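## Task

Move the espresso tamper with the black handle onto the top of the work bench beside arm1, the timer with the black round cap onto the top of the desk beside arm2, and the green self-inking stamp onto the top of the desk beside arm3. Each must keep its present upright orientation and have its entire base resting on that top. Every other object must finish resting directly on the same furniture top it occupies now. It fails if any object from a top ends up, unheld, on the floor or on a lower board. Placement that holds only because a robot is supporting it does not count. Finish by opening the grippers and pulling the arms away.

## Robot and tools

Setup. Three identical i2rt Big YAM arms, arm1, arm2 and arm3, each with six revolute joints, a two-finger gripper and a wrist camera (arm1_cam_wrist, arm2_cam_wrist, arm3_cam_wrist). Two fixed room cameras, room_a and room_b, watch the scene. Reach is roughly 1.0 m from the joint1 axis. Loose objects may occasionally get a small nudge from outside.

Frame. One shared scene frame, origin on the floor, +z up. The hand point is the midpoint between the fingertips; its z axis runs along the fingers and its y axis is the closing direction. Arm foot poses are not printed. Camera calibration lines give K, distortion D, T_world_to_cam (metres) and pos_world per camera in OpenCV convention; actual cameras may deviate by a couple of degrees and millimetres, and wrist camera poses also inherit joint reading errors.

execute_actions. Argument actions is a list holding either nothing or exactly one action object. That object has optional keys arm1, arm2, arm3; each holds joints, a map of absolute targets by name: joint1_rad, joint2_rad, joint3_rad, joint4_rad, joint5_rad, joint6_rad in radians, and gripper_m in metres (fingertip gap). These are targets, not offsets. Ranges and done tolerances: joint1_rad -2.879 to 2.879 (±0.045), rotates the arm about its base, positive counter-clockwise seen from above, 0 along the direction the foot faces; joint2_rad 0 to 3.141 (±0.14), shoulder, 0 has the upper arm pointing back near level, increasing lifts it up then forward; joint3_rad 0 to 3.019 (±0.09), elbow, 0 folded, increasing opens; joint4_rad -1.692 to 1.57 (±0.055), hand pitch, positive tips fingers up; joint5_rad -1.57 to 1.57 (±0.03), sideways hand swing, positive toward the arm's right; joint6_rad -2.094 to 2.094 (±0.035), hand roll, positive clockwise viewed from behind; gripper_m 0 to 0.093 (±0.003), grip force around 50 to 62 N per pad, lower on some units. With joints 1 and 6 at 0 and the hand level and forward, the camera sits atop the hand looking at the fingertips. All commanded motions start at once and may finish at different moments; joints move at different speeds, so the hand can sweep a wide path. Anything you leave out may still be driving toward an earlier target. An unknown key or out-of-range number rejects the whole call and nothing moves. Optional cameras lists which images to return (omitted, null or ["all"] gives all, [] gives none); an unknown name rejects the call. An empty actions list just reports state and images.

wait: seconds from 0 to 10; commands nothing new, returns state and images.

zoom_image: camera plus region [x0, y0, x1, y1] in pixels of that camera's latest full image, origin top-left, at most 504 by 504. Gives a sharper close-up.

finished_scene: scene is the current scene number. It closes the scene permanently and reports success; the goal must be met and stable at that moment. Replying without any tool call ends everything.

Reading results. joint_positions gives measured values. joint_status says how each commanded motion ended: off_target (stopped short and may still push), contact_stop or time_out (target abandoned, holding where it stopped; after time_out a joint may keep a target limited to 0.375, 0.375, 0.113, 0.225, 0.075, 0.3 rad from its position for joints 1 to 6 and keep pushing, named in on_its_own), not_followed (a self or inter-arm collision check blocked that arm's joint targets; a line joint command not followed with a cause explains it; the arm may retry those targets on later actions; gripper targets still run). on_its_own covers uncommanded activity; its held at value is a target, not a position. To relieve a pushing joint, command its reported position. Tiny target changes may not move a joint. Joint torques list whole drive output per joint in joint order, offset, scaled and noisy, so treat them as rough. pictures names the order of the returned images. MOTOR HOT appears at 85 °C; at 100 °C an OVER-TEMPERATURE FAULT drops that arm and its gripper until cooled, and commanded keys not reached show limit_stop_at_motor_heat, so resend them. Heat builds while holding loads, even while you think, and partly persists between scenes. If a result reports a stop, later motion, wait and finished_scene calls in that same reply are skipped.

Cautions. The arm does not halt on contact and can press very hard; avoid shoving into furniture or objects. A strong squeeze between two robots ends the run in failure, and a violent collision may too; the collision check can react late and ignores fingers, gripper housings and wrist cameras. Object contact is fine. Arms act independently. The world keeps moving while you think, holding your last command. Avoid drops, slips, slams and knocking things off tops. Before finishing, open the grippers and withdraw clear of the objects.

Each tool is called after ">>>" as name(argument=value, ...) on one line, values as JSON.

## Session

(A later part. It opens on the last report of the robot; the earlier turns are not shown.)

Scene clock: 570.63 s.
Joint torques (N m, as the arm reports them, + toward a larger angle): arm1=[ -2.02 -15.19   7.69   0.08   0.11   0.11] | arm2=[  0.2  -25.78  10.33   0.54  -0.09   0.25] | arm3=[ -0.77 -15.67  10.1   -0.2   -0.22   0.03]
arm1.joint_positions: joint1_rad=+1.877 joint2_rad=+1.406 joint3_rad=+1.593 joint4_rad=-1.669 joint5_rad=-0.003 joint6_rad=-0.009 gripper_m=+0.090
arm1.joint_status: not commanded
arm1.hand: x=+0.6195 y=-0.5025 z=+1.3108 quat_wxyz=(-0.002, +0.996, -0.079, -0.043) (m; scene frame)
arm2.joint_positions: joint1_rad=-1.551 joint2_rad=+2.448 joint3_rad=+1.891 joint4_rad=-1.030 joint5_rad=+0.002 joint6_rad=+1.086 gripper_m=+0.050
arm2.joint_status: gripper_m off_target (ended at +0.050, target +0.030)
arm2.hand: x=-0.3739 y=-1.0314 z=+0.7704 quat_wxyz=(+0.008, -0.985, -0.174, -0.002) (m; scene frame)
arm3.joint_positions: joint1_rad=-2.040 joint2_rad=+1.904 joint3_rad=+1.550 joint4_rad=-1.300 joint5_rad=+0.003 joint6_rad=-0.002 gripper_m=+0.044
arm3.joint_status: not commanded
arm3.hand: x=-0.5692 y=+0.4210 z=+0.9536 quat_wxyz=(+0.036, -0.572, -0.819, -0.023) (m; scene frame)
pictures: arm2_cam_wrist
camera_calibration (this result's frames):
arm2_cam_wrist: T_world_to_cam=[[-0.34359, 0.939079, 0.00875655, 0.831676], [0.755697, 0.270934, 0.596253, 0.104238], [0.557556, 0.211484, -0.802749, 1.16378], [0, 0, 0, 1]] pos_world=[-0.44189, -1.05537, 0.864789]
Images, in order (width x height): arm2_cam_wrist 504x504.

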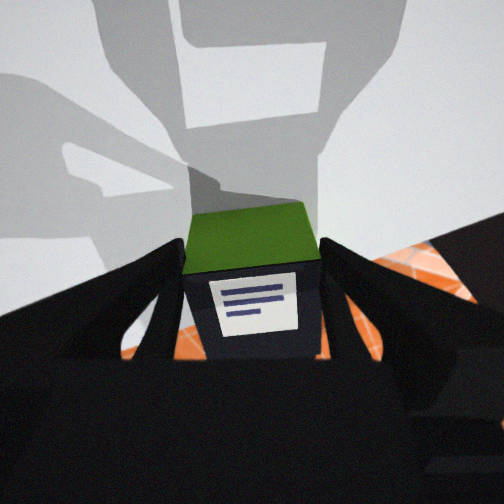

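Got it, at the top end. Lift, unroll, pitch up in small steps.

>>> execute_actions(actions=[{"arm2":{"joints":{"joint2_rad":2.15,"joint4_rad":-1.25}}}], cameras=[])

>>> execute_actions(actions=[{"arm2":{"joints":{"joint6_rad":0.0}}}], cameras=[])

>>> execute_actions(actions=[{"arm2":{"joints":{"joint4_rad":-0.85}}}], cameras=[])

>>> execute_actions(actions=[{"arm2":{"joints":{"joint4_rad":-0.45}}}], cameras=[])

>>> execute_actions(actions=[{"arm2":{"joints":{"joint4_rad":-0.1}}}], cameras=[])

>>> execute_actions(actions=[{"arm2":{"joints":{"joint4_rad":0.27}}}], cameras=["arm2_cam_wrist","room_b"])

Scene clock: 584.50 s.
Joint torques (N m, as the arm reports them, + toward a larger angle): arm1=[ -2.01 -15.08   7.69   0.05   0.11   0.11] | arm2=[ -0.06 -23.57  11.3   -0.05  -0.14   0.23] | arm3=[ -1.17 -15.92  10.07  -0.17  -0.22   0.04]
arm1.joint_positions: joint1_rad=+1.877 joint2_rad=+1.406 joint3_rad=+1.593 joint4_rad=-1.669 joint5_rad=-0.003 joint6_rad=-0.009 gripper_m=+0.090
arm1.joint_status: not commanded
arm1.hand: x=+0.6195 y=-0.5025 z=+1.3108 quat_wxyz=(-0.002, +0.996, -0.079, -0.043) (m; scene frame)
arm2.joint_positions: joint1_rad=-1.551 joint2_rad=+2.146 joint3_rad=+1.895 joint4_rad=-1.241 joint5_rad=+0.002 joint6_rad=+1.086 gripper_m=+0.050
arm2.joint_status: all done
arm2.hand: x=-0.3737 y=-1.0289 z=+0.9693 quat_wxyz=(-0.038, -0.984, -0.174, +0.013) (m; scene frame)
arm3.joint_positions: joint1_rad=-2.040 joint2_rad=+1.904 joint3_rad=+1.550 joint4_rad=-1.300 joint5_rad=+0.003 joint6_rad=-0.002 gripper_m=+0.044
arm3.joint_status: not commanded
arm3.hand: x=-0.5692 y=+0.4210 z=+0.9536 quat_wxyz=(+0.036, -0.572, -0.819, -0.023) (m; scene frame)
pictures: none
No camera images: the call's "cameras" was empty. Leave "cameras" out to get every camera's image.

Scene clock: 586.43 s.
Joint torques (N m, as the arm reports them, + toward a larger angle): arm1=[ -1.98 -15.17   7.69   0.08   0.11   0.11] | arm2=[  0.82 -23.15  11.54   0.    -0.15  -0.06] | arm3=[ -0.87 -15.82  10.07  -0.12  -0.22   0.03]
arm1.joint_positions: joint1_rad=+1.877 joint2_rad=+1.406 joint3_rad=+1.593 joint4_rad=-1.669 joint5_rad=-0.003 joint6_rad=-0.009 gripper_m=+0.090
arm1.joint_status: not commanded
arm1.hand: x=+0.6195 y=-0.5025 z=+1.3108 quat_wxyz=(-0.002, +0.996, -0.079, -0.043) (m; scene frame)
arm2.joint_positions: joint1_rad=-1.551 joint2_rad=+2.146 joint3_rad=+1.895 joint4_rad=-1.241 joint5_rad=+0.002 joint6_rad=+0.015 gripper_m=+0.050
arm2.joint_status: all done
arm2.hand: x=-0.3737 y=-1.0289 z=+0.9693 quat_wxyz=(-0.026, -0.758, -0.651, +0.030) (m; scene frame)
arm3.joint_positions: joint1_rad=-2.040 joint2_rad=+1.904 joint3_rad=+1.550 joint4_rad=-1.300 joint5_rad=+0.003 joint6_rad=-0.002 gripper_m=+0.044
arm3.joint_status: not commanded
arm3.hand: x=-0.5692 y=+0.4210 z=+0.9536 quat_wxyz=(+0.036, -0.572, -0.819, -0.023) (m; scene frame)
pictures: none
No camera images: the call's "cameras" was empty. Leave "cameras" out to get every camera's image.

Scene clock: 587.53 s.
Joint torques (N m, as the arm reports them, + toward a larger angle): arm1=[ -2.06 -15.17   7.71   0.05   0.11   0.11] | arm2=[  0.28 -24.24  11.92   1.84  -0.18  -0.1 ] | arm3=[ -1.07 -15.98  10.1   -0.19  -0.22   0.04]
arm1.joint_positions: joint1_rad=+1.877 joint2_rad=+1.406 joint3_rad=+1.593 joint4_rad=-1.669 joint5_rad=-0.003 joint6_rad=-0.009 gripper_m=+0.090
arm1.joint_status: not commanded
arm1.hand: x=+0.6195 y=-0.5025 z=+1.3108 quat_wxyz=(-0.002, +0.996, -0.079, -0.043) (m; scene frame)
arm2.joint_positions: joint1_rad=-1.551 joint2_rad=+2.146 joint3_rad=+1.895 joint4_rad=-0.868 joint5_rad=+0.002 joint6_rad=+0.015 gripper_m=+0.050
arm2.joint_status: all done
arm2.hand: x=-0.3856 y=-1.1161 z=+0.9932 quat_wxyz=(-0.148, -0.739, -0.635, +0.168) (m; scene frame)
arm3.joint_positions: joint1_rad=-2.040 joint2_rad=+1.904 joint3_rad=+1.550 joint4_rad=-1.300 joint5_rad=+0.003 joint6_rad=-0.002 gripper_m=+0.044
arm3.joint_status: not commanded
arm3.hand: x=-0.5692 y=+0.4210 z=+0.9536 quat_wxyz=(+0.036, -0.572, -0.819, -0.023) (m; scene frame)
pictures: none
No camera images: the call's "cameras" was empty. Leave "cameras" out to get every camera's image.

Scene clock: 588.63 s.
Joint torques (N m, as the arm reports them, + toward a larger angle): arm1=[ -1.98 -15.14   7.68   0.07   0.11   0.11] | arm2=[  0.73 -23.93  12.36   2.93  -0.17  -0.12] | arm3=[ -0.95 -15.88  10.11  -0.2   -0.21   0.03]
arm1.joint_positions: joint1_rad=+1.877 joint2_rad=+1.406 joint3_rad=+1.593 joint4_rad=-1.669 joint5_rad=-0.003 joint6_rad=-0.009 gripper_m=+0.090
arm1.joint_status: not commanded
arm1.hand: x=+0.6195 y=-0.5025 z=+1.3108 quat_wxyz=(-0.002, +0.996, -0.079, -0.043) (m; scene frame)
arm2.joint_positions: joint1_rad=-1.551 joint2_rad=+2.146 joint3_rad=+1.895 joint4_rad=-0.472 joint5_rad=+0.002 joint6_rad=+0.015 gripper_m=+0.050
arm2.joint_status: all done
arm2.hand: x=-0.3961 y=-1.1923 z=+1.0517 quat_wxyz=(-0.273, -0.691, -0.594, +0.308) (m; scene frame)
arm3.joint_positions: joint1_rad=-2.040 joint2_rad=+1.904 joint3_rad=+1.550 joint4_rad=-1.300 joint5_rad=+0.003 joint6_rad=-0.002 gripper_m=+0.044
arm3.joint_status: not commanded
arm3.hand: x=-0.5692 y=+0.4210 z=+0.9536 quat_wxyz=(+0.036, -0.572, -0.819, -0.023) (m; scene frame)
pictures: none
No camera images: the call's "cameras" was empty. Leave "cameras" out to get every camera's image.

Scene clock: 589.70 s.
Joint torques (N m, as the arm reports them, + toward a larger angle): arm1=[ -2.   -15.12   7.7    0.07   0.12   0.1 ] | arm2=[  0.23 -24.57  12.7    3.21  -0.17  -0.13] | arm3=[ -0.77 -15.88  10.08  -0.22  -0.21   0.04]
arm1.joint_positions: joint1_rad=+1.877 joint2_rad=+1.406 joint3_rad=+1.593 joint4_rad=-1.669 joint5_rad=-0.003 joint6_rad=-0.009 gripper_m=+0.090
arm1.joint_status: not commanded
arm1.hand: x=+0.6195 y=-0.5025 z=+1.3108 quat_wxyz=(-0.002, +0.996, -0.079, -0.043) (m; scene frame)
arm2.joint_positions: joint1_rad=-1.551 joint2_rad=+2.146 joint3_rad=+1.895 joint4_rad=-0.125 joint5_rad=+0.002 joint6_rad=+0.015 gripper_m=+0.050
arm2.joint_status: all done
arm2.hand: x=-0.4021 y=-1.2363 z=+1.1242 quat_wxyz=(-0.373, -0.627, -0.538, +0.422) (m; scene frame)
arm3.joint_positions: joint1_rad=-2.040 joint2_rad=+1.904 joint3_rad=+1.550 joint4_rad=-1.300 joint5_rad=+0.003 joint6_rad=-0.002 gripper_m=+0.044
arm3.joint_status: not commanded
arm3.hand: x=-0.5692 y=+0.4210 z=+0.9536 quat_wxyz=(+0.036, -0.572, -0.819, -0.023) (m; scene frame)
pictures: none
No camera images: the call's "cameras" was empty. Leave "cameras" out to get every camera's image.

Scene clock: 590.77 s.
Joint torques (N m, as the arm reports them, + toward a larger angle): arm1=[ -1.97 -15.12   7.71   0.06   0.11   0.11] | arm2=[  0.21 -25.02  12.59   3.15  -0.17  -0.1 ] | arm3=[ -0.91 -16.    10.08  -0.18  -0.22   0.03]
arm1.joint_positions: joint1_rad=+1.877 joint2_rad=+1.406 joint3_rad=+1.593 joint4_rad=-1.669 joint5_rad=-0.003 joint6_rad=-0.009 gripper_m=+0.090
arm1.joint_status: not commanded
arm1.hand: x=+0.6195 y=-0.5025 z=+1.3108 quat_wxyz=(-0.002, +0.996, -0.079, -0.043) (m; scene frame)
arm2.joint_positions: joint1_rad=-1.551 joint2_rad=+2.146 joint3_rad=+1.895 joint4_rad=+0.244 joint5_rad=+0.002 joint6_rad=+0.015 gripper_m=+0.050
arm2.joint_status: all done
arm2.hand: x=-0.4045 y=-1.2533 z=+1.2127 quat_wxyz=(-0.467, -0.538, -0.462, +0.528) (m; scene frame)
arm3.joint_positions: joint1_rad=-2.040 joint2_rad=+1.904 joint3_rad=+1.550 joint4_rad=-1.300 joint5_rad=+0.003 joint6_rad=-0.002 gripper_m=+0.044
arm3.joint_status: not commanded
arm3.hand: x=-0.5692 y=+0.4210 z=+0.9536 quat_wxyz=(+0.036, -0.572, -0.819, -0.023) (m; scene frame)
pictures: arm2_cam_wrist, room_b
camera_calibration (this result's frames):
arm2_cam_wrist: T_world_to_cam=[[-0.991199, 0.131547, -0.0148628, -0.219771], [0.0902427, 0.589261, -0.802887, 1.75029], [-0.096859, -0.797162, -0.595946, -0.196734], [0, 0, 0, 1]] pos_world=[-0.394842, -1.15929, 1.28477]
Images, in order (width x height): arm2_cam_wrist 504x504, room_b 504x504.

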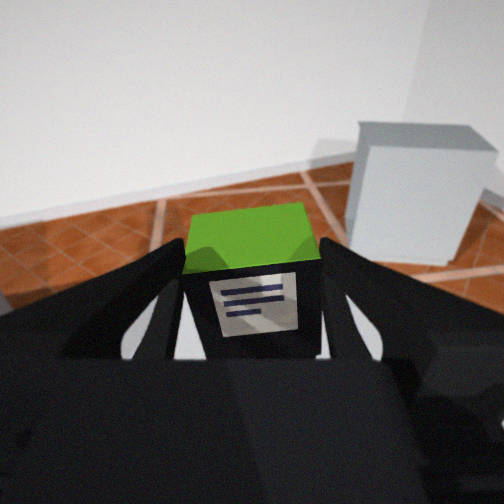

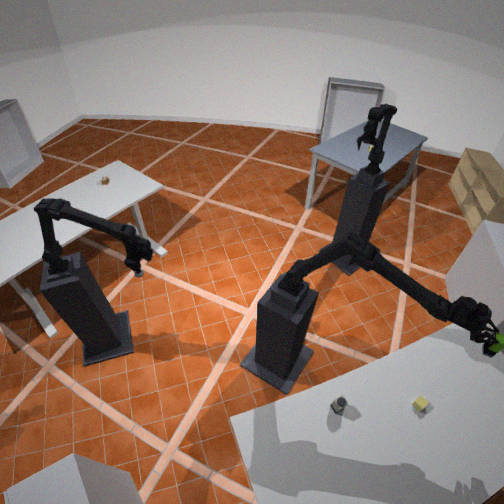

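>>> execute_actions(actions=[{"arm2":{"joints":{"joint2_rad":2.28,"joint3_rad":1.52,"joint4_rad":0.78}}}], cameras=[])

>>> execute_actions(actions=[{"arm2":{"joints":{"joint2_rad":2.42,"joint3_rad":1.14,"joint4_rad":1.30}}}], cameras=["arm2_cam_wrist"])

Scene clock: 605.03 s.
Joint torques (N m, as the arm reports them, + toward a larger angle): arm1=[ -1.98 -15.15   7.7    0.06   0.11   0.11] | arm2=[  0.39 -26.9   10.61   3.14  -0.16  -0.15] | arm3=[ -0.87 -16.01  10.12  -0.2   -0.2    0.03]
arm1.joint_positions: joint1_rad=+1.877 joint2_rad=+1.406 joint3_rad=+1.593 joint4_rad=-1.669 joint5_rad=-0.003 joint6_rad=-0.009 gripper_m=+0.090
arm1.joint_status: not commanded
arm1.hand: x=+0.6195 y=-0.5025 z=+1.3108 quat_wxyz=(-0.002, +0.996, -0.079, -0.043) (m; scene frame)
arm2.joint_positions: joint1_rad=-1.551 joint2_rad=+2.322 joint3_rad=+1.486 joint4_rad=+0.756 joint5_rad=+0.002 joint6_rad=+0.015 gripper_m=+0.050
arm2.joint_status: all done
arm2.hand: x=-0.3949 y=-1.1844 z=+0.9559 quat_wxyz=(-0.450, -0.557, -0.478, +0.508) (m; scene frame)
arm3.joint_positions: joint1_rad=-2.040 joint2_rad=+1.904 joint3_rad=+1.550 joint4_rad=-1.300 joint5_rad=+0.003 joint6_rad=-0.002 gripper_m=+0.044
arm3.joint_status: not commanded
arm3.hand: x=-0.5692 y=+0.4210 z=+0.9536 quat_wxyz=(+0.036, -0.572, -0.819, -0.023) (m; scene frame)
pictures: none
No camera images: the call's "cameras" was empty. Leave "cameras" out to get every camera's image.

Scene clock: 606.27 s.
Joint torques (N m, as the arm reports them, + toward a larger angle): arm1=[ -2.   -15.15   7.69   0.07   0.11   0.11] | arm2=[  0.86 -21.85   4.88   3.31  -0.19  -0.13] | arm3=[ -0.9  -15.8   10.1   -0.2   -0.22   0.04]
arm1.joint_positions: joint1_rad=+1.877 joint2_rad=+1.406 joint3_rad=+1.593 joint4_rad=-1.669 joint5_rad=-0.003 joint6_rad=-0.009 gripper_m=+0.090
arm1.joint_status: not commanded
arm1.hand: x=+0.6195 y=-0.5025 z=+1.3108 quat_wxyz=(-0.002, +0.996, -0.079, -0.043) (m; scene frame)
arm2.joint_positions: joint1_rad=-1.551 joint2_rad=+2.440 joint3_rad=+1.133 joint4_rad=+1.274 joint5_rad=+0.002 joint6_rad=+0.015 gripper_m=+0.050
arm2.joint_status: all done
arm2.hand: x=-0.3771 y=-1.0548 z=+0.8439 quat_wxyz=(-0.461, -0.545, -0.468, +0.521) (m; scene frame)
arm3.joint_positions: joint1_rad=-2.040 joint2_rad=+1.904 joint3_rad=+1.550 joint4_rad=-1.300 joint5_rad=+0.003 joint6_rad=-0.002 gripper_m=+0.044
arm3.joint_status: not commanded
arm3.hand: x=-0.5692 y=+0.4210 z=+0.9536 quat_wxyz=(+0.036, -0.572, -0.819, -0.023) (m; scene frame)
pictures: arm2_cam_wrist
camera_calibration (this result's frames):
arm2_cam_wrist: T_world_to_cam=[[-0.991149, 0.131907, -0.014942, -0.223749], [0.0930447, 0.609997, -0.786922, 1.34425], [-0.094686, -0.781347, -0.616872, -0.220529], [0, 0, 0, 1]] pos_world=[-0.367725, -0.962783, 0.918437]
Images, in order (width x height): arm2_cam_wrist 504x504.

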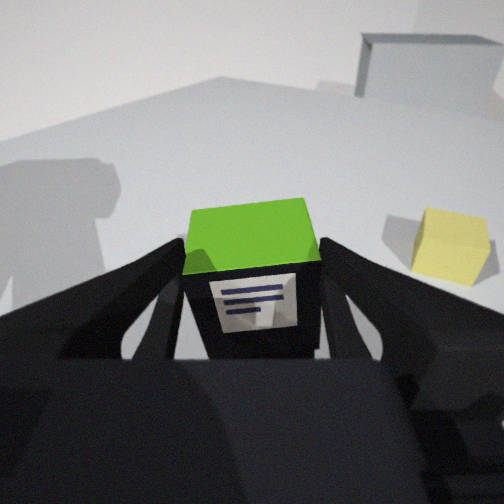

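>>> execute_actions(actions=[{"arm2":{"joints":{"joint2_rad":2.38,"joint3_rad":1.42,"joint4_rad":1.0}}}], cameras=[])

>>> execute_actions(actions=[{"arm2":{"joints":{"joint2_rad":2.50,"joint4_rad":1.12}}}], cameras=["room_b"])

Scene clock: 615.80 s.
Joint torques (N m, as the arm reports them, + toward a larger angle): arm1=[ -1.97 -15.16   7.71   0.05   0.11   0.1 ] | arm2=[  0.02 -26.79   9.28   1.77  -0.17  -0.12] | arm3=[ -1.08 -15.94  10.08  -0.2   -0.22   0.03]
arm1.joint_positions: joint1_rad=+1.877 joint2_rad=+1.406 joint3_rad=+1.593 joint4_rad=-1.669 joint5_rad=-0.003 joint6_rad=-0.009 gripper_m=+0.090
arm1.joint_status: not commanded
arm1.hand: x=+0.6195 y=-0.5025 z=+1.3108 quat_wxyz=(-0.002, +0.996, -0.079, -0.043) (m; scene frame)
arm2.joint_positions: joint1_rad=-1.551 joint2_rad=+2.410 joint3_rad=+1.387 joint4_rad=+1.003 joint5_rad=+0.002 joint6_rad=+0.015 gripper_m=+0.050
arm2.joint_status: all done
arm2.hand: x=-0.3898 y=-1.1475 z=+0.9002 quat_wxyz=(-0.464, -0.542, -0.464, +0.525) (m; scene frame)
arm3.joint_positions: joint1_rad=-2.040 joint2_rad=+1.904 joint3_rad=+1.550 joint4_rad=-1.300 joint5_rad=+0.003 joint6_rad=-0.002 gripper_m=+0.044
arm3.joint_status: not commanded
arm3.hand: x=-0.5692 y=+0.4210 z=+0.9536 quat_wxyz=(+0.036, -0.572, -0.819, -0.023) (m; scene frame)
pictures: none
No camera images: the call's "cameras" was empty. Leave "cameras" out to get every camera's image.

Scene clock: 616.83 s.
Joint torques (N m, as the arm reports them, + toward a larger angle): arm1=[ -1.97 -15.18   7.7    0.08   0.11   0.11] | arm2=[ -0.13 -23.74   8.44   3.21  -0.16  -0.14] | arm3=[ -1.14 -15.94  10.02  -0.2   -0.21   0.03]
arm1.joint_positions: joint1_rad=+1.877 joint2_rad=+1.406 joint3_rad=+1.593 joint4_rad=-1.669 joint5_rad=-0.003 joint6_rad=-0.009 gripper_m=+0.090
arm1.joint_status: not commanded
arm1.hand: x=+0.6195 y=-0.5025 z=+1.3108 quat_wxyz=(-0.002, +0.996, -0.079, -0.043) (m; scene frame)
arm2.joint_positions: joint1_rad=-1.551 joint2_rad=+2.513 joint3_rad=+1.387 joint4_rad=+1.096 joint5_rad=+0.002 joint6_rad=+0.015 gripper_m=+0.050
arm2.joint_status: all done
arm2.hand: x=-0.3877 y=-1.1322 z=+0.8442 quat_wxyz=(-0.462, -0.545, -0.467, +0.522) (m; scene frame)
arm3.joint_positions: joint1_rad=-2.040 joint2_rad=+1.904 joint3_rad=+1.550 joint4_rad=-1.300 joint5_rad=+0.003 joint6_rad=-0.002 gripper_m=+0.044
arm3.joint_status: not commanded
arm3.hand: x=-0.5692 y=+0.4210 z=+0.9536 quat_wxyz=(+0.036, -0.572, -0.819, -0.023) (m; scene frame)
pictures: room_b
Images, in order (width x height): room_b 504x504.

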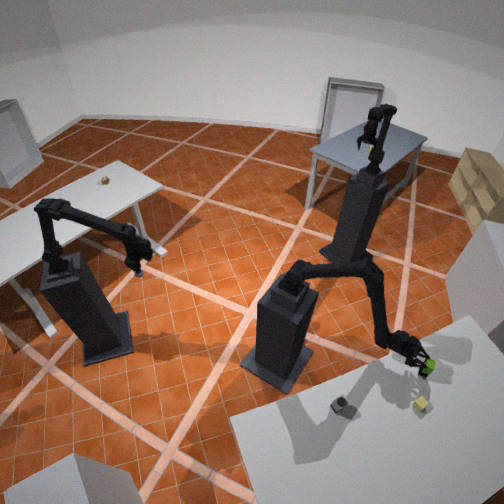

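>>> zoom_image(camera="room_b", region=[370, 310, 470, 410])

Region (370, 310, 470, 410) of room_b's 504x504 image, scaled by 5.040, with more detail than that image has.

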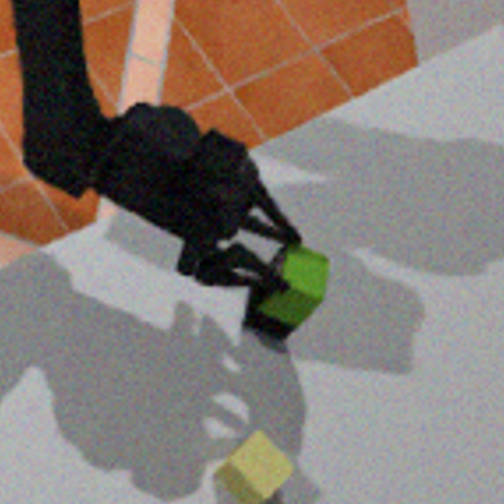

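Looks near the surface. Lower slightly.

>>> execute_actions(actions=[{"arm2":{"joints":{"joint2_rad":2.55,"joint4_rad":1.16}}}], cameras=["arm2_cam_wrist"])

Scene clock: 628.13 s.
Joint torques (N m, as the arm reports them, + toward a larger angle): arm1=[ -1.93 -15.2    7.69   0.06   0.11   0.11] | arm2=[  0.21 -22.11   8.13   3.32  -0.16  -0.11] | arm3=[ -0.77 -15.96  10.07  -0.19  -0.21   0.03]
arm1.joint_positions: joint1_rad=+1.877 joint2_rad=+1.406 joint3_rad=+1.593 joint4_rad=-1.669 joint5_rad=-0.003 joint6_rad=-0.009 gripper_m=+0.090
arm1.joint_status: not commanded
arm1.hand: x=+0.6195 y=-0.5025 z=+1.3108 quat_wxyz=(-0.002, +0.996, -0.079, -0.043) (m; scene frame)
arm2.joint_positions: joint1_rad=-1.551 joint2_rad=+2.546 joint3_rad=+1.387 joint4_rad=+1.135 joint5_rad=+0.002 joint6_rad=+0.015 gripper_m=+0.050
arm2.joint_status: all done
arm2.hand: x=-0.3868 y=-1.1261 z=+0.8288 quat_wxyz=(-0.463, -0.543, -0.466, +0.523) (m; scene frame)
arm3.joint_positions: joint1_rad=-2.040 joint2_rad=+1.904 joint3_rad=+1.550 joint4_rad=-1.300 joint5_rad=+0.003 joint6_rad=-0.002 gripper_m=+0.044
arm3.joint_status: not commanded
arm3.hand: x=-0.5692 y=+0.4210 z=+0.9536 quat_wxyz=(+0.036, -0.572, -0.819, -0.023) (m; scene frame)
pictures: arm2_cam_wrist
camera_calibration (this result's frames):
arm2_cam_wrist: T_world_to_cam=[[-0.991167, 0.131782, -0.0149155, -0.224332], [0.0920766, 0.602832, -0.792537, 1.37295], [-0.0954502, -0.78691, -0.609641, -0.299044], [0, 0, 0, 1]] pos_world=[-0.377311, -1.03342, 0.902458]
Images, in order (width x height): arm2_cam_wrist 504x504.

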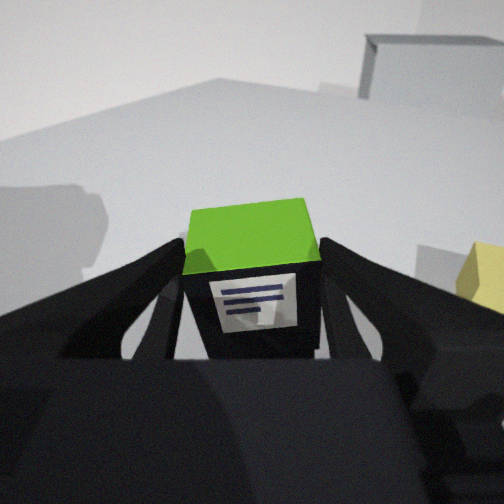

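>>> execute_actions(actions=[{"arm2":{"joints":{"gripper_m":0.062}}}], cameras=["arm2_cam_wrist"])

>>> execute_actions(actions=[{"arm2":{"joints":{"gripper_m":0.09}}}], cameras=["arm2_cam_wrist","room_b"])

Scene clock: 633.27 s.
Joint torques (N m, as the arm reports them, + toward a larger angle): arm1=[ -1.97 -15.16   7.71   0.06   0.11   0.1 ] | arm2=[  0.85 -22.46   8.26   2.92  -0.19  -0.13] | arm3=[ -0.8  -15.91  10.06  -0.21  -0.21   0.04]
arm1.joint_positions: joint1_rad=+1.877 joint2_rad=+1.406 joint3_rad=+1.593 joint4_rad=-1.669 joint5_rad=-0.003 joint6_rad=-0.009 gripper_m=+0.090
arm1.joint_status: not commanded
arm1.hand: x=+0.6195 y=-0.5025 z=+1.3108 quat_wxyz=(-0.002, +0.996, -0.079, -0.043) (m; scene frame)
arm2.joint_positions: joint1_rad=-1.551 joint2_rad=+2.546 joint3_rad=+1.387 joint4_rad=+1.138 joint5_rad=+0.002 joint6_rad=+0.015 gripper_m=+0.062
arm2.joint_status: all done
arm2.hand: x=-0.3868 y=-1.1262 z=+0.8297 quat_wxyz=(-0.464, -0.542, -0.465, +0.524) (m; scene frame)
arm3.joint_positions: joint1_rad=-2.040 joint2_rad=+1.904 joint3_rad=+1.550 joint4_rad=-1.300 joint5_rad=+0.003 joint6_rad=-0.002 gripper_m=+0.044
arm3.joint_status: not commanded
arm3.hand: x=-0.5692 y=+0.4210 z=+0.9536 quat_wxyz=(+0.036, -0.572, -0.819, -0.023) (m; scene frame)
pictures: arm2_cam_wrist
camera_calibration (this result's frames):
arm2_cam_wrist: T_world_to_cam=[[-0.991173, 0.131734, -0.0149053, -0.224384], [0.0917117, 0.600132, -0.794626, 1.37218], [-0.0957345, -0.788979, -0.606916, -0.303245], [0, 0, 0, 1]] pos_world=[-0.37728, -1.03318, 0.902982]
Images, in order (width x height): arm2_cam_wrist 504x504.

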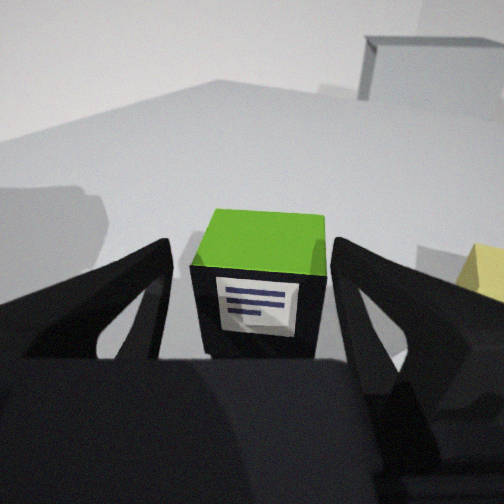

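Scene clock: 633.80 s.
Joint torques (N m, as the arm reports them, + toward a larger angle): arm1=[ -1.96 -15.16   7.69   0.05   0.12   0.11] | arm2=[  0.15 -21.99   8.15   3.09  -0.15  -0.11] | arm3=[ -0.85 -15.81  10.03  -0.23  -0.22   0.03]
arm1.joint_positions: joint1_rad=+1.877 joint2_rad=+1.406 joint3_rad=+1.593 joint4_rad=-1.669 joint5_rad=-0.003 joint6_rad=-0.009 gripper_m=+0.090
arm1.joint_status: not commanded
arm1.hand: x=+0.6195 y=-0.5025 z=+1.3108 quat_wxyz=(-0.002, +0.996, -0.079, -0.043) (m; scene frame)
arm2.joint_positions: joint1_rad=-1.551 joint2_rad=+2.546 joint3_rad=+1.387 joint4_rad=+1.138 joint5_rad=+0.002 joint6_rad=+0.014 gripper_m=+0.090
arm2.joint_status: all done
arm2.hand: x=-0.3868 y=-1.1262 z=+0.8297 quat_wxyz=(-0.464, -0.542, -0.465, +0.524) (m; scene frame)
arm3.joint_positions: joint1_rad=-2.040 joint2_rad=+1.904 joint3_rad=+1.550 joint4_rad=-1.300 joint5_rad=+0.003 joint6_rad=-0.002 gripper_m=+0.044
arm3.joint_status: not commanded
arm3.hand: x=-0.5692 y=+0.4210 z=+0.9536 quat_wxyz=(+0.036, -0.572, -0.819, -0.023) (m; scene frame)
pictures: arm2_cam_wrist, room_b
camera_calibration (this result's frames):
arm2_cam_wrist: T_world_to_cam=[[-0.99118, 0.131728, -0.0145239, -0.224711], [0.091407, 0.600174, -0.794629, 1.37211], [-0.0959579, -0.788948, -0.606921, -0.303292], [0, 0, 0, 1]] pos_world=[-0.377253, -1.03319, 0.902983]
Images, in order (width x height): arm2_cam_wrist 504x504, room_b 504x504.

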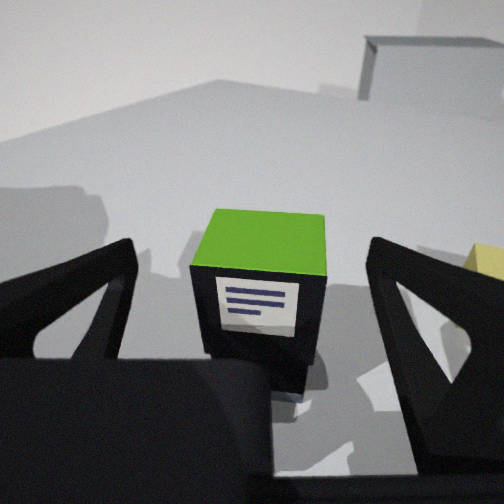

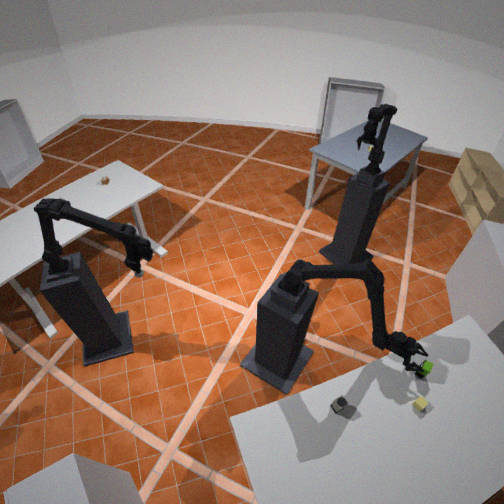

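Standing. Lift, tuck, rotate to arm3 handoff.

>>> execute_actions(actions=[{"arm2":{"joints":{"joint2_rad":2.2,"joint3_rad":1.2,"joint4_rad":0.95}}}], cameras=[])

>>> execute_actions(actions=[{"arm2":{"joints":{"joint2_rad":1.0,"joint3_rad":0.6,"joint4_rad":0.4}}}], cameras=[])

>>> execute_actions(actions=[{"arm2":{"joints":{"joint1_rad":2.07}}}], cameras=[])

>>> execute_actions(actions=[{"arm2":{"joints":{"joint2_rad":2.22,"joint3_rad":1.137,"joint4_rad":1.09}}}], cameras=["arm2_cam_wrist","room_b"])

Scene clock: 664.93 s.
Joint torques (N m, as the arm reports them, + toward a larger angle): arm1=[ -1.95 -15.18   7.69   0.06   0.11   0.11] | arm2=[  0.31 -19.43   7.5    1.97  -0.16  -0.11] | arm3=[ -0.86 -15.92  10.05  -0.23  -0.23   0.05]
arm1.joint_positions: joint1_rad=+1.877 joint2_rad=+1.406 joint3_rad=+1.593 joint4_rad=-1.669 joint5_rad=-0.003 joint6_rad=-0.009 gripper_m=+0.090
arm1.joint_status: not commanded
arm1.hand: x=+0.6195 y=-0.5025 z=+1.3108 quat_wxyz=(-0.002, +0.996, -0.079, -0.043) (m; scene frame)
arm2.joint_positions: joint1_rad=-1.551 joint2_rad=+2.191 joint3_rad=+1.191 joint4_rad=+0.955 joint5_rad=+0.002 joint6_rad=+0.014 gripper_m=+0.090
arm2.joint_status: all done
arm2.hand: x=-0.3839 y=-1.1035 z=+0.9648 quat_wxyz=(-0.458, -0.548, -0.470, +0.518) (m; scene frame)
arm3.joint_positions: joint1_rad=-2.040 joint2_rad=+1.904 joint3_rad=+1.550 joint4_rad=-1.300 joint5_rad=+0.003 joint6_rad=-0.002 gripper_m=+0.044
arm3.joint_status: not commanded
arm3.hand: x=-0.5692 y=+0.4210 z=+0.9536 quat_wxyz=(+0.036, -0.572, -0.819, -0.023) (m; scene frame)
pictures: none
No camera images: the call's "cameras" was empty. Leave "cameras" out to get every camera's image.

Scene clock: 666.73 s.
Joint torques (N m, as the arm reports them, + toward a larger angle): arm1=[ -2.01 -15.18   7.69   0.05   0.11   0.11] | arm2=[ 0.12 -6.1  10.48  1.68 -0.16 -0.1 ] | arm3=[ -0.85 -15.71  10.07  -0.21  -0.21   0.04]
arm1.joint_positions: joint1_rad=+1.877 joint2_rad=+1.406 joint3_rad=+1.593 joint4_rad=-1.669 joint5_rad=-0.003 joint6_rad=-0.009 gripper_m=+0.090
arm1.joint_status: not commanded
arm1.hand: x=+0.6195 y=-0.5025 z=+1.3108 quat_wxyz=(-0.002, +0.996, -0.079, -0.043) (m; scene frame)
arm2.joint_positions: joint1_rad=-1.551 joint2_rad=+1.004 joint3_rad=+0.597 joint4_rad=+0.406 joint5_rad=+0.002 joint6_rad=+0.014 gripper_m=+0.090
arm2.joint_status: all done
arm2.hand: x=-0.3468 y=-0.8288 z=+1.2325 quat_wxyz=(-0.468, -0.537, -0.460, +0.529) (m; scene frame)
arm3.joint_positions: joint1_rad=-2.040 joint2_rad=+1.904 joint3_rad=+1.550 joint4_rad=-1.300 joint5_rad=+0.003 joint6_rad=-0.002 gripper_m=+0.044
arm3.joint_status: not commanded
arm3.hand: x=-0.5692 y=+0.4210 z=+0.9536 quat_wxyz=(+0.036, -0.572, -0.819, -0.023) (m; scene frame)
pictures: none
No camera images: the call's "cameras" was empty. Leave "cameras" out to get every camera's image.

Scene clock: 669.53 s.
Joint torques (N m, as the arm reports them, + toward a larger angle): arm1=[ -1.98 -15.21   7.69   0.05   0.12   0.11] | arm2=[ 0.15 -5.86 10.45  1.87 -0.11 -0.11] | arm3=[ -0.99 -15.98  10.05  -0.29  -0.22   0.02]
arm1.joint_positions: joint1_rad=+1.877 joint2_rad=+1.406 joint3_rad=+1.593 joint4_rad=-1.669 joint5_rad=-0.003 joint6_rad=-0.009 gripper_m=+0.090
arm1.joint_status: not commanded
arm1.hand: x=+0.6195 y=-0.5025 z=+1.3108 quat_wxyz=(-0.002, +0.996, -0.079, -0.043) (m; scene frame)
arm2.joint_positions: joint1_rad=+2.064 joint2_rad=+1.004 joint3_rad=+0.597 joint4_rad=+0.406 joint5_rad=+0.001 joint6_rad=+0.013 gripper_m=+0.090
arm2.joint_status: all done
arm2.hand: x=-0.4387 y=+0.0854 z=+1.2313 quat_wxyz=(-0.405, +0.575, -0.413, -0.579) (m; scene frame)
arm3.joint_positions: joint1_rad=-2.040 joint2_rad=+1.904 joint3_rad=+1.550 joint4_rad=-1.300 joint5_rad=+0.003 joint6_rad=-0.002 gripper_m=+0.044
arm3.joint_status: not commanded
arm3.hand: x=-0.5692 y=+0.4210 z=+0.9536 quat_wxyz=(+0.036, -0.572, -0.819, -0.023) (m; scene frame)
pictures: none
No camera images: the call's "cameras" was empty. Leave "cameras" out to get every camera's image.

Scene clock: 671.20 s.
Joint torques (N m, as the arm reports them, + toward a larger angle): arm1=[ -1.97 -15.18   7.69   0.06   0.11   0.11] | arm2=[  0.42 -22.11   7.13   2.85  -0.11  -0.14] | arm3=[ -0.9  -15.94  10.04  -0.23  -0.22   0.04]
arm1.joint_positions: joint1_rad=+1.877 joint2_rad=+1.406 joint3_rad=+1.593 joint4_rad=-1.669 joint5_rad=-0.003 joint6_rad=-0.009 gripper_m=+0.090
arm1.joint_status: not commanded
arm1.hand: x=+0.6195 y=-0.5025 z=+1.3108 quat_wxyz=(-0.002, +0.996, -0.079, -0.043) (m; scene frame)
arm2.joint_positions: joint1_rad=+2.064 joint2_rad=+2.242 joint3_rad=+1.122 joint4_rad=+1.069 joint5_rad=+0.001 joint6_rad=+0.013 gripper_m=+0.090
arm2.joint_status: all done
arm2.hand: x=-0.5214 y=+0.3207 z=+0.9242 quat_wxyz=(-0.394, +0.589, -0.423, -0.564) (m; scene frame)
arm3.joint_positions: joint1_rad=-2.040 joint2_rad=+1.904 joint3_rad=+1.550 joint4_rad=-1.300 joint5_rad=+0.003 joint6_rad=-0.002 gripper_m=+0.044
arm3.joint_status: not commanded
arm3.hand: x=-0.5692 y=+0.4210 z=+0.9536 quat_wxyz=(+0.036, -0.572, -0.819, -0.023) (m; scene frame)
pictures: arm2_cam_wrist, room_b
camera_calibration (this result's frames):
arm2_cam_wrist: T_world_to_cam=[[0.941797, 0.335969, -0.0119917, 0.392685], [0.204, -0.599483, -0.773953, 1.01549], [-0.267213, 0.72646, -0.633129, 0.331592], [0, 0, 0, 1]] pos_world=[-0.488384, 0.235954, 1.00059]
Images, in order (width x height): arm2_cam_wrist 504x504, room_b 504x504.

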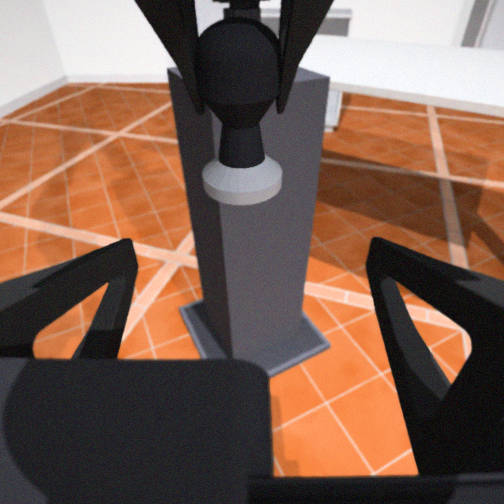

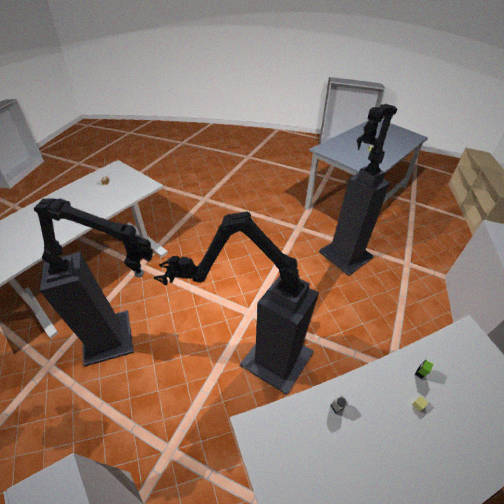

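>>> execute_actions(actions=[{"arm2":{"joints":{"joint2_rad":2.38,"joint3_rad":1.45,"joint4_rad":0.97}}}], cameras=["arm2_cam_wrist","room_b"])

Scene clock: 680.17 s.
Joint torques (N m, as the arm reports them, + toward a larger angle): arm1=[ -1.96 -15.17   7.69   0.06   0.11   0.11] | arm2=[ -0.18 -23.73   9.84   1.87  -0.13  -0.09] | arm3=[ -1.08 -15.85  10.11  -0.27  -0.22   0.02]
arm1.joint_positions: joint1_rad=+1.877 joint2_rad=+1.406 joint3_rad=+1.593 joint4_rad=-1.669 joint5_rad=-0.003 joint6_rad=-0.009 gripper_m=+0.090
arm1.joint_status: not commanded
arm1.hand: x=+0.6195 y=-0.5025 z=+1.3108 quat_wxyz=(-0.002, +0.996, -0.079, -0.043) (m; scene frame)
arm2.joint_positions: joint1_rad=+2.064 joint2_rad=+2.389 joint3_rad=+1.412 joint4_rad=+0.972 joint5_rad=+0.001 joint6_rad=+0.013 gripper_m=+0.090
arm2.joint_status: all done
arm2.hand: x=-0.5486 y=+0.3981 z=+0.9185 quat_wxyz=(-0.404, +0.576, -0.414, -0.578) (m; scene frame)
arm3.joint_positions: joint1_rad=-2.040 joint2_rad=+1.904 joint3_rad=+1.550 joint4_rad=-1.300 joint5_rad=+0.003 joint6_rad=-0.002 gripper_m=+0.044
arm3.joint_status: not commanded
arm3.hand: x=-0.5692 y=+0.4210 z=+0.9536 quat_wxyz=(+0.036, -0.572, -0.819, -0.023) (m; scene frame)
pictures: arm2_cam_wrist, room_b
camera_calibration (this result's frames):
arm2_cam_wrist: T_world_to_cam=[[0.941601, 0.336525, -0.01178, 0.391751], [0.191523, -0.564002, -0.803256, 1.06904], [-0.27696, 0.754091, -0.595517, 0.213607], [0, 0, 0, 1]] pos_world=[-0.514459, 0.310029, 0.990536]
Images, in order (width x height): arm2_cam_wrist 504x504, room_b 504x504.

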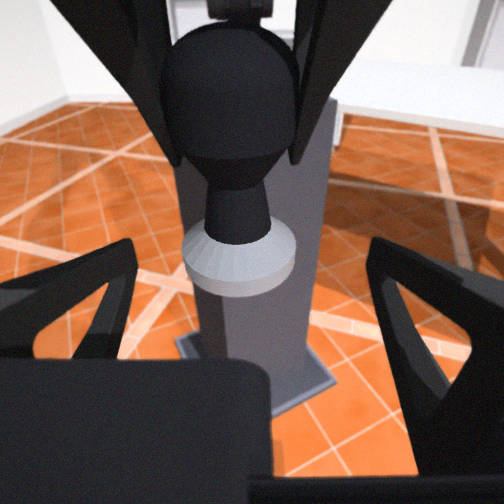

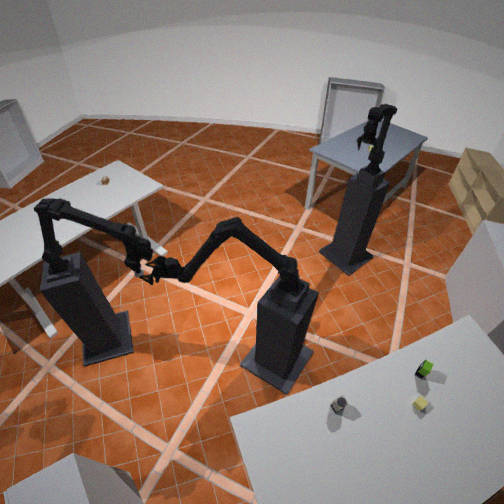

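>>> execute_actions(actions=[{"arm2":{"joints":{"joint2_rad":2.45,"joint3_rad":1.53,"joint4_rad":0.96}}}], cameras=["arm2_cam_wrist"])

Scene clock: 688.27 s.
Joint torques (N m, as the arm reports them, + toward a larger angle): arm1=[ -1.9  -15.11   7.7    0.07   0.12   0.11] | arm2=[  0.65 -21.88  10.47   1.81  -0.08  -0.14] | arm3=[ -0.88 -15.74  10.08  -0.19  -0.22   0.05]
arm1.joint_positions: joint1_rad=+1.877 joint2_rad=+1.406 joint3_rad=+1.593 joint4_rad=-1.669 joint5_rad=-0.003 joint6_rad=-0.009 gripper_m=+0.090
arm1.joint_status: not commanded
arm1.hand: x=+0.6195 y=-0.5025 z=+1.3108 quat_wxyz=(-0.002, +0.996, -0.079, -0.043) (m; scene frame)
arm2.joint_positions: joint1_rad=+2.064 joint2_rad=+2.437 joint3_rad=+1.486 joint4_rad=+0.966 joint5_rad=+0.001 joint6_rad=+0.013 gripper_m=+0.090
arm2.joint_status: all done
arm2.hand: x=-0.5545 y=+0.4148 z=+0.9130 quat_wxyz=(-0.408, +0.570, -0.410, -0.583) (m; scene frame)
arm3.joint_positions: joint1_rad=-2.040 joint2_rad=+1.904 joint3_rad=+1.550 joint4_rad=-1.300 joint5_rad=+0.003 joint6_rad=-0.002 gripper_m=+0.044
arm3.joint_status: not commanded
arm3.hand: x=-0.5692 y=+0.4210 z=+0.9536 quat_wxyz=(+0.036, -0.572, -0.819, -0.023) (m; scene frame)
pictures: arm2_cam_wrist
camera_calibration (this result's frames):
arm2_cam_wrist: T_world_to_cam=[[0.941523, 0.336745, -0.0116875, 0.391381], [0.186405, -0.549447, -0.81447, 1.0765], [-0.28069, 0.764664, -0.580088, 0.175585], [0, 0, 0, 1]] pos_world=[-0.519874, 0.325421, 0.983205]
Images, in order (width x height): arm2_cam_wrist 504x504.

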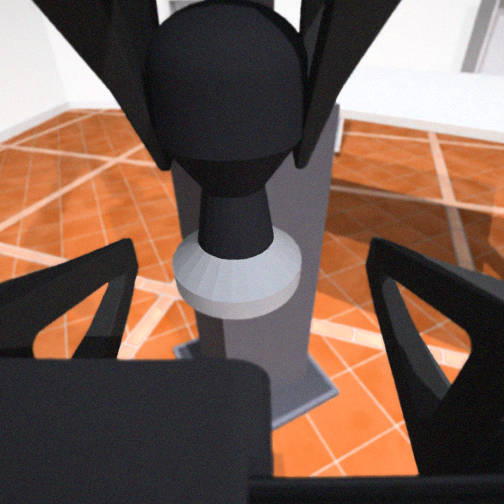

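>>> execute_actions(actions=[{"arm2":{"joints":{"joint2_rad":2.46,"joint3_rad":1.58,"joint4_rad":0.93}}}], cameras=[])

>>> execute_actions(actions=[{"arm2":{"joints":{"gripper_m":0.01}}}], cameras=["arm2_cam_wrist"])

Scene clock: 697.37 s.
Joint torques (N m, as the arm reports them, + toward a larger angle): arm1=[ -2.04 -15.17   7.7    0.08   0.11   0.11] | arm2=[  0.47 -23.17  10.86   1.64  -0.07  -0.1 ] | arm3=[ -0.73 -15.76  10.05  -0.18  -0.23   0.03]
arm1.joint_positions: joint1_rad=+1.877 joint2_rad=+1.406 joint3_rad=+1.593 joint4_rad=-1.669 joint5_rad=-0.003 joint6_rad=-0.009 gripper_m=+0.090
arm1.joint_status: not commanded
arm1.hand: x=+0.6195 y=-0.5025 z=+1.3108 quat_wxyz=(-0.002, +0.996, -0.079, -0.043) (m; scene frame)
arm2.joint_positions: joint1_rad=+2.064 joint2_rad=+2.448 joint3_rad=+1.532 joint4_rad=+0.937 joint5_rad=+0.001 joint6_rad=+0.013 gripper_m=+0.090
arm2.joint_status: all done
arm2.hand: x=-0.5588 y=+0.4270 z=+0.9190 quat_wxyz=(-0.409, +0.568, -0.408, -0.585) (m; scene frame)
arm3.joint_positions: joint1_rad=-2.040 joint2_rad=+1.904 joint3_rad=+1.550 joint4_rad=-1.300 joint5_rad=+0.003 joint6_rad=-0.002 gripper_m=+0.044
arm3.joint_status: not commanded
arm3.hand: x=-0.5692 y=+0.4210 z=+0.9536 quat_wxyz=(+0.036, -0.572, -0.819, -0.023) (m; scene frame)
pictures: none
No camera images: the call's "cameras" was empty. Leave "cameras" out to get every camera's image.

Scene clock: 698.07 s.
Joint torques (N m, as the arm reports them, + toward a larger angle): arm1=[ -1.98 -15.12   7.71   0.05   0.11   0.11] | arm2=[  0.44 -23.24  10.94   1.     0.04  -0.06] | arm3=[ -1.31 -15.72  10.07   0.08   0.     0.  ]
arm1.joint_positions: joint1_rad=+1.877 joint2_rad=+1.406 joint3_rad=+1.593 joint4_rad=-1.669 joint5_rad=-0.003 joint6_rad=-0.009 gripper_m=+0.090
arm1.joint_status: not commanded
arm1.hand: x=+0.6195 y=-0.5025 z=+1.3108 quat_wxyz=(-0.002, +0.996, -0.079, -0.043) (m; scene frame)
arm2.joint_positions: joint1_rad=+2.067 joint2_rad=+2.448 joint3_rad=+1.535 joint4_rad=+0.954 joint5_rad=-0.003 joint6_rad=+0.009 gripper_m=+0.027
arm2.joint_status: gripper_m off_target (ended at +0.027, target +0.010)
arm2.hand: x=-0.5621 y=+0.4266 z=+0.9246 quat_wxyz=(-0.413, +0.565, -0.401, -0.592) (m; scene frame)
arm3.joint_positions: joint1_rad=-2.037 joint2_rad=+1.904 joint3_rad=+1.550 joint4_rad=-1.308 joint5_rad=-0.002 joint6_rad=+0.002 gripper_m=+0.044
arm3.joint_status: not commanded
arm3.hand: x=-0.5676 y=+0.4236 z=+0.9536 quat_wxyz=(+0.038, -0.572, -0.819, -0.027) (m; scene frame)
pictures: arm2_cam_wrist
camera_calibration (this result's frames):
arm2_cam_wrist: T_world_to_cam=[[0.939054, 0.343702, -0.00681171, 0.385862], [0.186551, -0.526134, -0.829688, 1.098], [-0.288749, 0.777851, -0.558186, 0.140725], [0, 0, 0, 1]] pos_world=[-0.526545, 0.335612, 0.99218]
Images, in order (width x height): arm2_cam_wrist 504x504.

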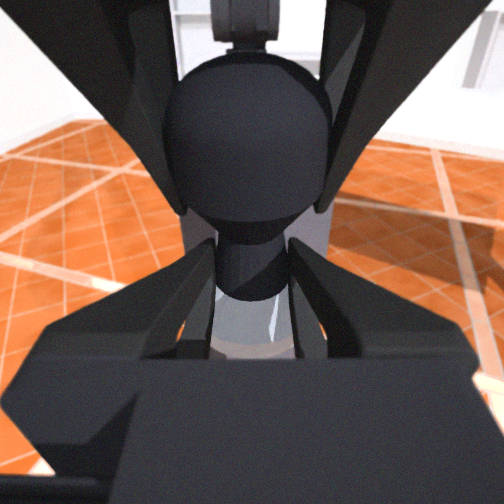

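Neck gripped. Release arm3, raise it.

>>> execute_actions(actions=[{"arm3":{"joints":{"gripper_m":0.09}}}], cameras=[])

>>> execute_actions(actions=[{"arm3":{"joints":{"joint2_rad":1.5,"joint4_rad":-1.65}}}], cameras=[])

>>> execute_actions(actions=[{"arm2":{"joints":{"joint2_rad":2.2,"joint3_rad":1.14,"joint4_rad":1.05}}}], cameras=[])

>>> execute_actions(actions=[{"arm2":{"joints":{"joint2_rad":1.6,"joint3_rad":0.87,"joint4_rad":0.72}}}], cameras=[])

>>> execute_actions(actions=[{"arm2":{"joints":{"joint2_rad":1.0,"joint3_rad":0.6,"joint4_rad":0.4}}}], cameras=[])

>>> execute_actions(actions=[{"arm2":{"joints":{"joint1_rad":0.0}}}], cameras=["arm2_cam_wrist","room_b"])

Scene clock: 714.33 s.
Joint torques (N m, as the arm reports them, + toward a larger angle): arm1=[ -1.91 -15.19   7.7    0.06   0.11   0.11] | arm2=[  1.12 -26.41  10.64   2.61   0.07  -0.1 ] | arm3=[ -1.39 -15.79  10.12   0.05  -0.01  -0.01]
arm1.joint_positions: joint1_rad=+1.877 joint2_rad=+1.406 joint3_rad=+1.593 joint4_rad=-1.669 joint5_rad=-0.003 joint6_rad=-0.009 gripper_m=+0.090
arm1.joint_status: not commanded
arm1.hand: x=+0.6195 y=-0.5025 z=+1.3108 quat_wxyz=(-0.002, +0.996, -0.079, -0.043) (m; scene frame)
arm2.joint_positions: joint1_rad=+2.067 joint2_rad=+2.485 joint3_rad=+1.535 joint4_rad=+0.916 joint5_rad=-0.003 joint6_rad=+0.009 gripper_m=+0.027
arm2.joint_status: not commanded
arm2.hand: x=-0.5606 y=+0.4223 z=+0.8848 quat_wxyz=(-0.397, +0.587, -0.416, -0.570) (m; scene frame)
arm3.joint_positions: joint1_rad=-2.037 joint2_rad=+1.903 joint3_rad=+1.550 joint4_rad=-1.308 joint5_rad=-0.002 joint6_rad=+0.002 gripper_m=+0.090
arm3.joint_status: all done
arm3.hand: x=-0.5675 y=+0.4235 z=+0.9542 quat_wxyz=(+0.038, -0.572, -0.819, -0.027) (m; scene frame)
pictures: none
No camera images: the call's "cameras" was empty. Leave "cameras" out to get every camera's image.

Scene clock: 715.73 s.
Joint torques (N m, as the arm reports them, + toward a larger angle): arm1=[ -1.91 -15.19   7.7    0.06   0.11   0.11] | arm2=[  0.44 -25.48  10.64   2.64   0.07  -0.06] | arm3=[-1.04 -9.35  9.44  0.1   0.   -0.01]
arm1.joint_positions: joint1_rad=+1.877 joint2_rad=+1.406 joint3_rad=+1.593 joint4_rad=-1.669 joint5_rad=-0.003 joint6_rad=-0.009 gripper_m=+0.090
arm1.joint_status: not commanded
arm1.hand: x=+0.6195 y=-0.5025 z=+1.3108 quat_wxyz=(-0.002, +0.996, -0.079, -0.043) (m; scene frame)
arm2.joint_positions: joint1_rad=+2.067 joint2_rad=+2.485 joint3_rad=+1.535 joint4_rad=+0.916 joint5_rad=-0.003 joint6_rad=+0.009 gripper_m=+0.027
arm2.joint_status: not commanded
arm2.hand: x=-0.5606 y=+0.4223 z=+0.8848 quat_wxyz=(-0.397, +0.587, -0.416, -0.570) (m; scene frame)
arm3.joint_positions: joint1_rad=-2.037 joint2_rad=+1.498 joint3_rad=+1.569 joint4_rad=-1.644 joint5_rad=-0.002 joint6_rad=+0.002 gripper_m=+0.090
arm3.joint_status: all done
arm3.hand: x=-0.6028 y=+0.5200 z=+1.1596 quat_wxyz=(+0.001, -0.573, -0.820, -0.002) (m; scene frame)
pictures: none
No camera images: the call's "cameras" was empty. Leave "cameras" out to get every camera's image.

Scene clock: 716.97 s.
Joint torques (N m, as the arm reports them, + toward a larger angle): arm1=[ -2.02 -15.16   7.7    0.05   0.12   0.11] | arm2=[  0.57 -23.41   7.5    3.68   0.    -0.08] | arm3=[-1.   -9.41  9.42  0.1   0.01 -0.02]
arm1.joint_positions: joint1_rad=+1.877 joint2_rad=+1.406 joint3_rad=+1.593 joint4_rad=-1.669 joint5_rad=-0.003 joint6_rad=-0.009 gripper_m=+0.090
arm1.joint_status: not commanded
arm1.hand: x=+0.6195 y=-0.5025 z=+1.3108 quat_wxyz=(-0.002, +0.996, -0.079, -0.043) (m; scene frame)
arm2.joint_positions: joint1_rad=+2.067 joint2_rad=+2.234 joint3_rad=+1.119 joint4_rad=+1.018 joint5_rad=-0.003 joint6_rad=+0.009 gripper_m=+0.027
arm2.joint_status: all done
arm2.hand: x=-0.5239 y=+0.3189 z=+0.9168 quat_wxyz=(-0.384, +0.604, -0.429, -0.551) (m; scene frame)
arm3.joint_positions: joint1_rad=-2.037 joint2_rad=+1.498 joint3_rad=+1.569 joint4_rad=-1.644 joint5_rad=-0.002 joint6_rad=+0.002 gripper_m=+0.090
arm3.joint_status: not commanded
arm3.hand: x=-0.6028 y=+0.5200 z=+1.1596 quat_wxyz=(+0.001, -0.573, -0.820, -0.002) (m; scene frame)
pictures: none
No camera images: the call's "cameras" was empty. Leave "cameras" out to get every camera's image.

Scene clock: 718.40 s.
Joint torques (N m, as the arm reports them, + toward a larger angle): arm1=[ -1.9  -15.17   7.69   0.07   0.11   0.11] | arm2=[ -0.05 -14.86  10.86   2.66   0.09  -0.06] | arm3=[-1.16 -9.49  9.51  0.12  0.    0.  ]
arm1.joint_positions: joint1_rad=+1.877 joint2_rad=+1.406 joint3_rad=+1.593 joint4_rad=-1.669 joint5_rad=-0.003 joint6_rad=-0.009 gripper_m=+0.090
arm1.joint_status: not commanded
arm1.hand: x=+0.6195 y=-0.5025 z=+1.3108 quat_wxyz=(-0.002, +0.996, -0.079, -0.043) (m; scene frame)
arm2.joint_positions: joint1_rad=+2.067 joint2_rad=+1.610 joint3_rad=+0.838 joint4_rad=+0.707 joint5_rad=-0.003 joint6_rad=+0.009 gripper_m=+0.027
arm2.joint_status: all done
arm2.hand: x=-0.4913 y=+0.2270 z=+1.1201 quat_wxyz=(-0.391, +0.595, -0.423, -0.561) (m; scene frame)
arm3.joint_positions: joint1_rad=-2.037 joint2_rad=+1.498 joint3_rad=+1.569 joint4_rad=-1.644 joint5_rad=-0.002 joint6_rad=+0.002 gripper_m=+0.090
arm3.joint_status: not commanded
arm3.hand: x=-0.6028 y=+0.5200 z=+1.1596 quat_wxyz=(+0.001, -0.573, -0.820, -0.002) (m; scene frame)
pictures: none
No camera images: the call's "cameras" was empty. Leave "cameras" out to get every camera's image.

Scene clock: 719.70 s.
Joint torques (N m, as the arm reports them, + toward a larger angle): arm1=[ -2.03 -15.18   7.7    0.06   0.11   0.11] | arm2=[ 0.49 -5.82 13.44  2.53  0.08 -0.04] | arm3=[-1.13 -9.45  9.44  0.14  0.   -0.01]
arm1.joint_positions: joint1_rad=+1.877 joint2_rad=+1.406 joint3_rad=+1.593 joint4_rad=-1.669 joint5_rad=-0.003 joint6_rad=-0.009 gripper_m=+0.090
arm1.joint_status: not commanded
arm1.hand: x=+0.6195 y=-0.5025 z=+1.3108 quat_wxyz=(-0.002, +0.996, -0.079, -0.043) (m; scene frame)
arm2.joint_positions: joint1_rad=+2.067 joint2_rad=+1.008 joint3_rad=+0.560 joint4_rad=+0.387 joint5_rad=-0.003 joint6_rad=+0.009 gripper_m=+0.027
arm2.joint_status: all done
arm2.hand: x=-0.4388 y=+0.0794 z=+1.2030 quat_wxyz=(-0.391, +0.595, -0.422, -0.562) (m; scene frame)
arm3.joint_positions: joint1_rad=-2.037 joint2_rad=+1.498 joint3_rad=+1.569 joint4_rad=-1.644 joint5_rad=-0.002 joint6_rad=+0.002 gripper_m=+0.090
arm3.joint_status: not commanded
arm3.hand: x=-0.6028 y=+0.5200 z=+1.1596 quat_wxyz=(+0.001, -0.573, -0.820, -0.002) (m; scene frame)
pictures: none
No camera images: the call's "cameras" was empty. Leave "cameras" out to get every camera's image.

Scene clock: 721.73 s.
Joint torques (N m, as the arm reports them, + toward a larger angle): arm1=[ -1.99 -15.14   7.7    0.06   0.11   0.11] | arm2=[-0.08 -5.96 13.27  2.68 -0.15 -0.04] | arm3=[-1.03 -9.36  9.49  0.09  0.   -0.01]
arm1.joint_positions: joint1_rad=+1.877 joint2_rad=+1.406 joint3_rad=+1.593 joint4_rad=-1.669 joint5_rad=-0.003 joint6_rad=-0.009 gripper_m=+0.090
arm1.joint_status: not commanded
arm1.hand: x=+0.6195 y=-0.5025 z=+1.3108 quat_wxyz=(-0.002, +0.996, -0.079, -0.043) (m; scene frame)
arm2.joint_positions: joint1_rad=+0.003 joint2_rad=+1.008 joint3_rad=+0.560 joint4_rad=+0.387 joint5_rad=+0.002 joint6_rad=+0.009 gripper_m=+0.027
arm2.joint_status: all done
arm2.hand: x=+0.1793 y=-0.4320 z=+1.2040 quat_wxyz=(-0.683, -0.059, -0.726, +0.050) (m; scene frame)
arm3.joint_positions: joint1_rad=-2.037 joint2_rad=+1.498 joint3_rad=+1.569 joint4_rad=-1.644 joint5_rad=-0.002 joint6_rad=+0.002 gripper_m=+0.090
arm3.joint_status: not commanded
arm3.hand: x=-0.6028 y=+0.5200 z=+1.1596 quat_wxyz=(+0.001, -0.573, -0.820, -0.002) (m; scene frame)
pictures: arm2_cam_wrist, room_b
camera_calibration (this result's frames):
arm2_cam_wrist: T_world_to_cam=[[-0.147693, -0.989009, -0.00686146, -0.394188], [-0.631405, 0.0996255, -0.769027, 1.08374], [0.761259, -0.109247, -0.639179, 0.704619], [0, 0, 0, 1]] pos_world=[0.0896597, -0.420846, 1.2811]
Images, in order (width x height): arm2_cam_wrist 504x504, room_b 504x504.

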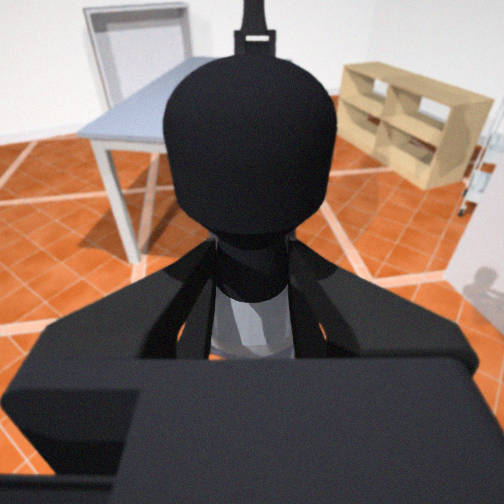

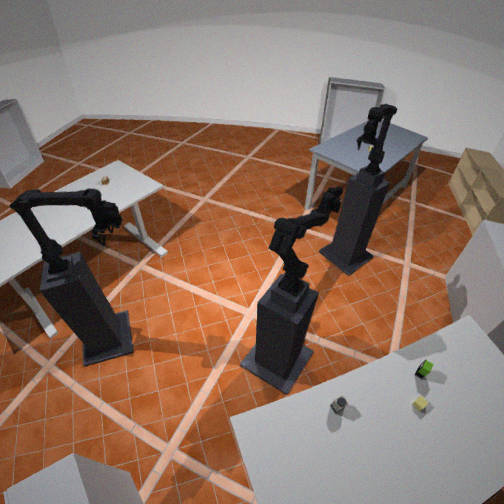

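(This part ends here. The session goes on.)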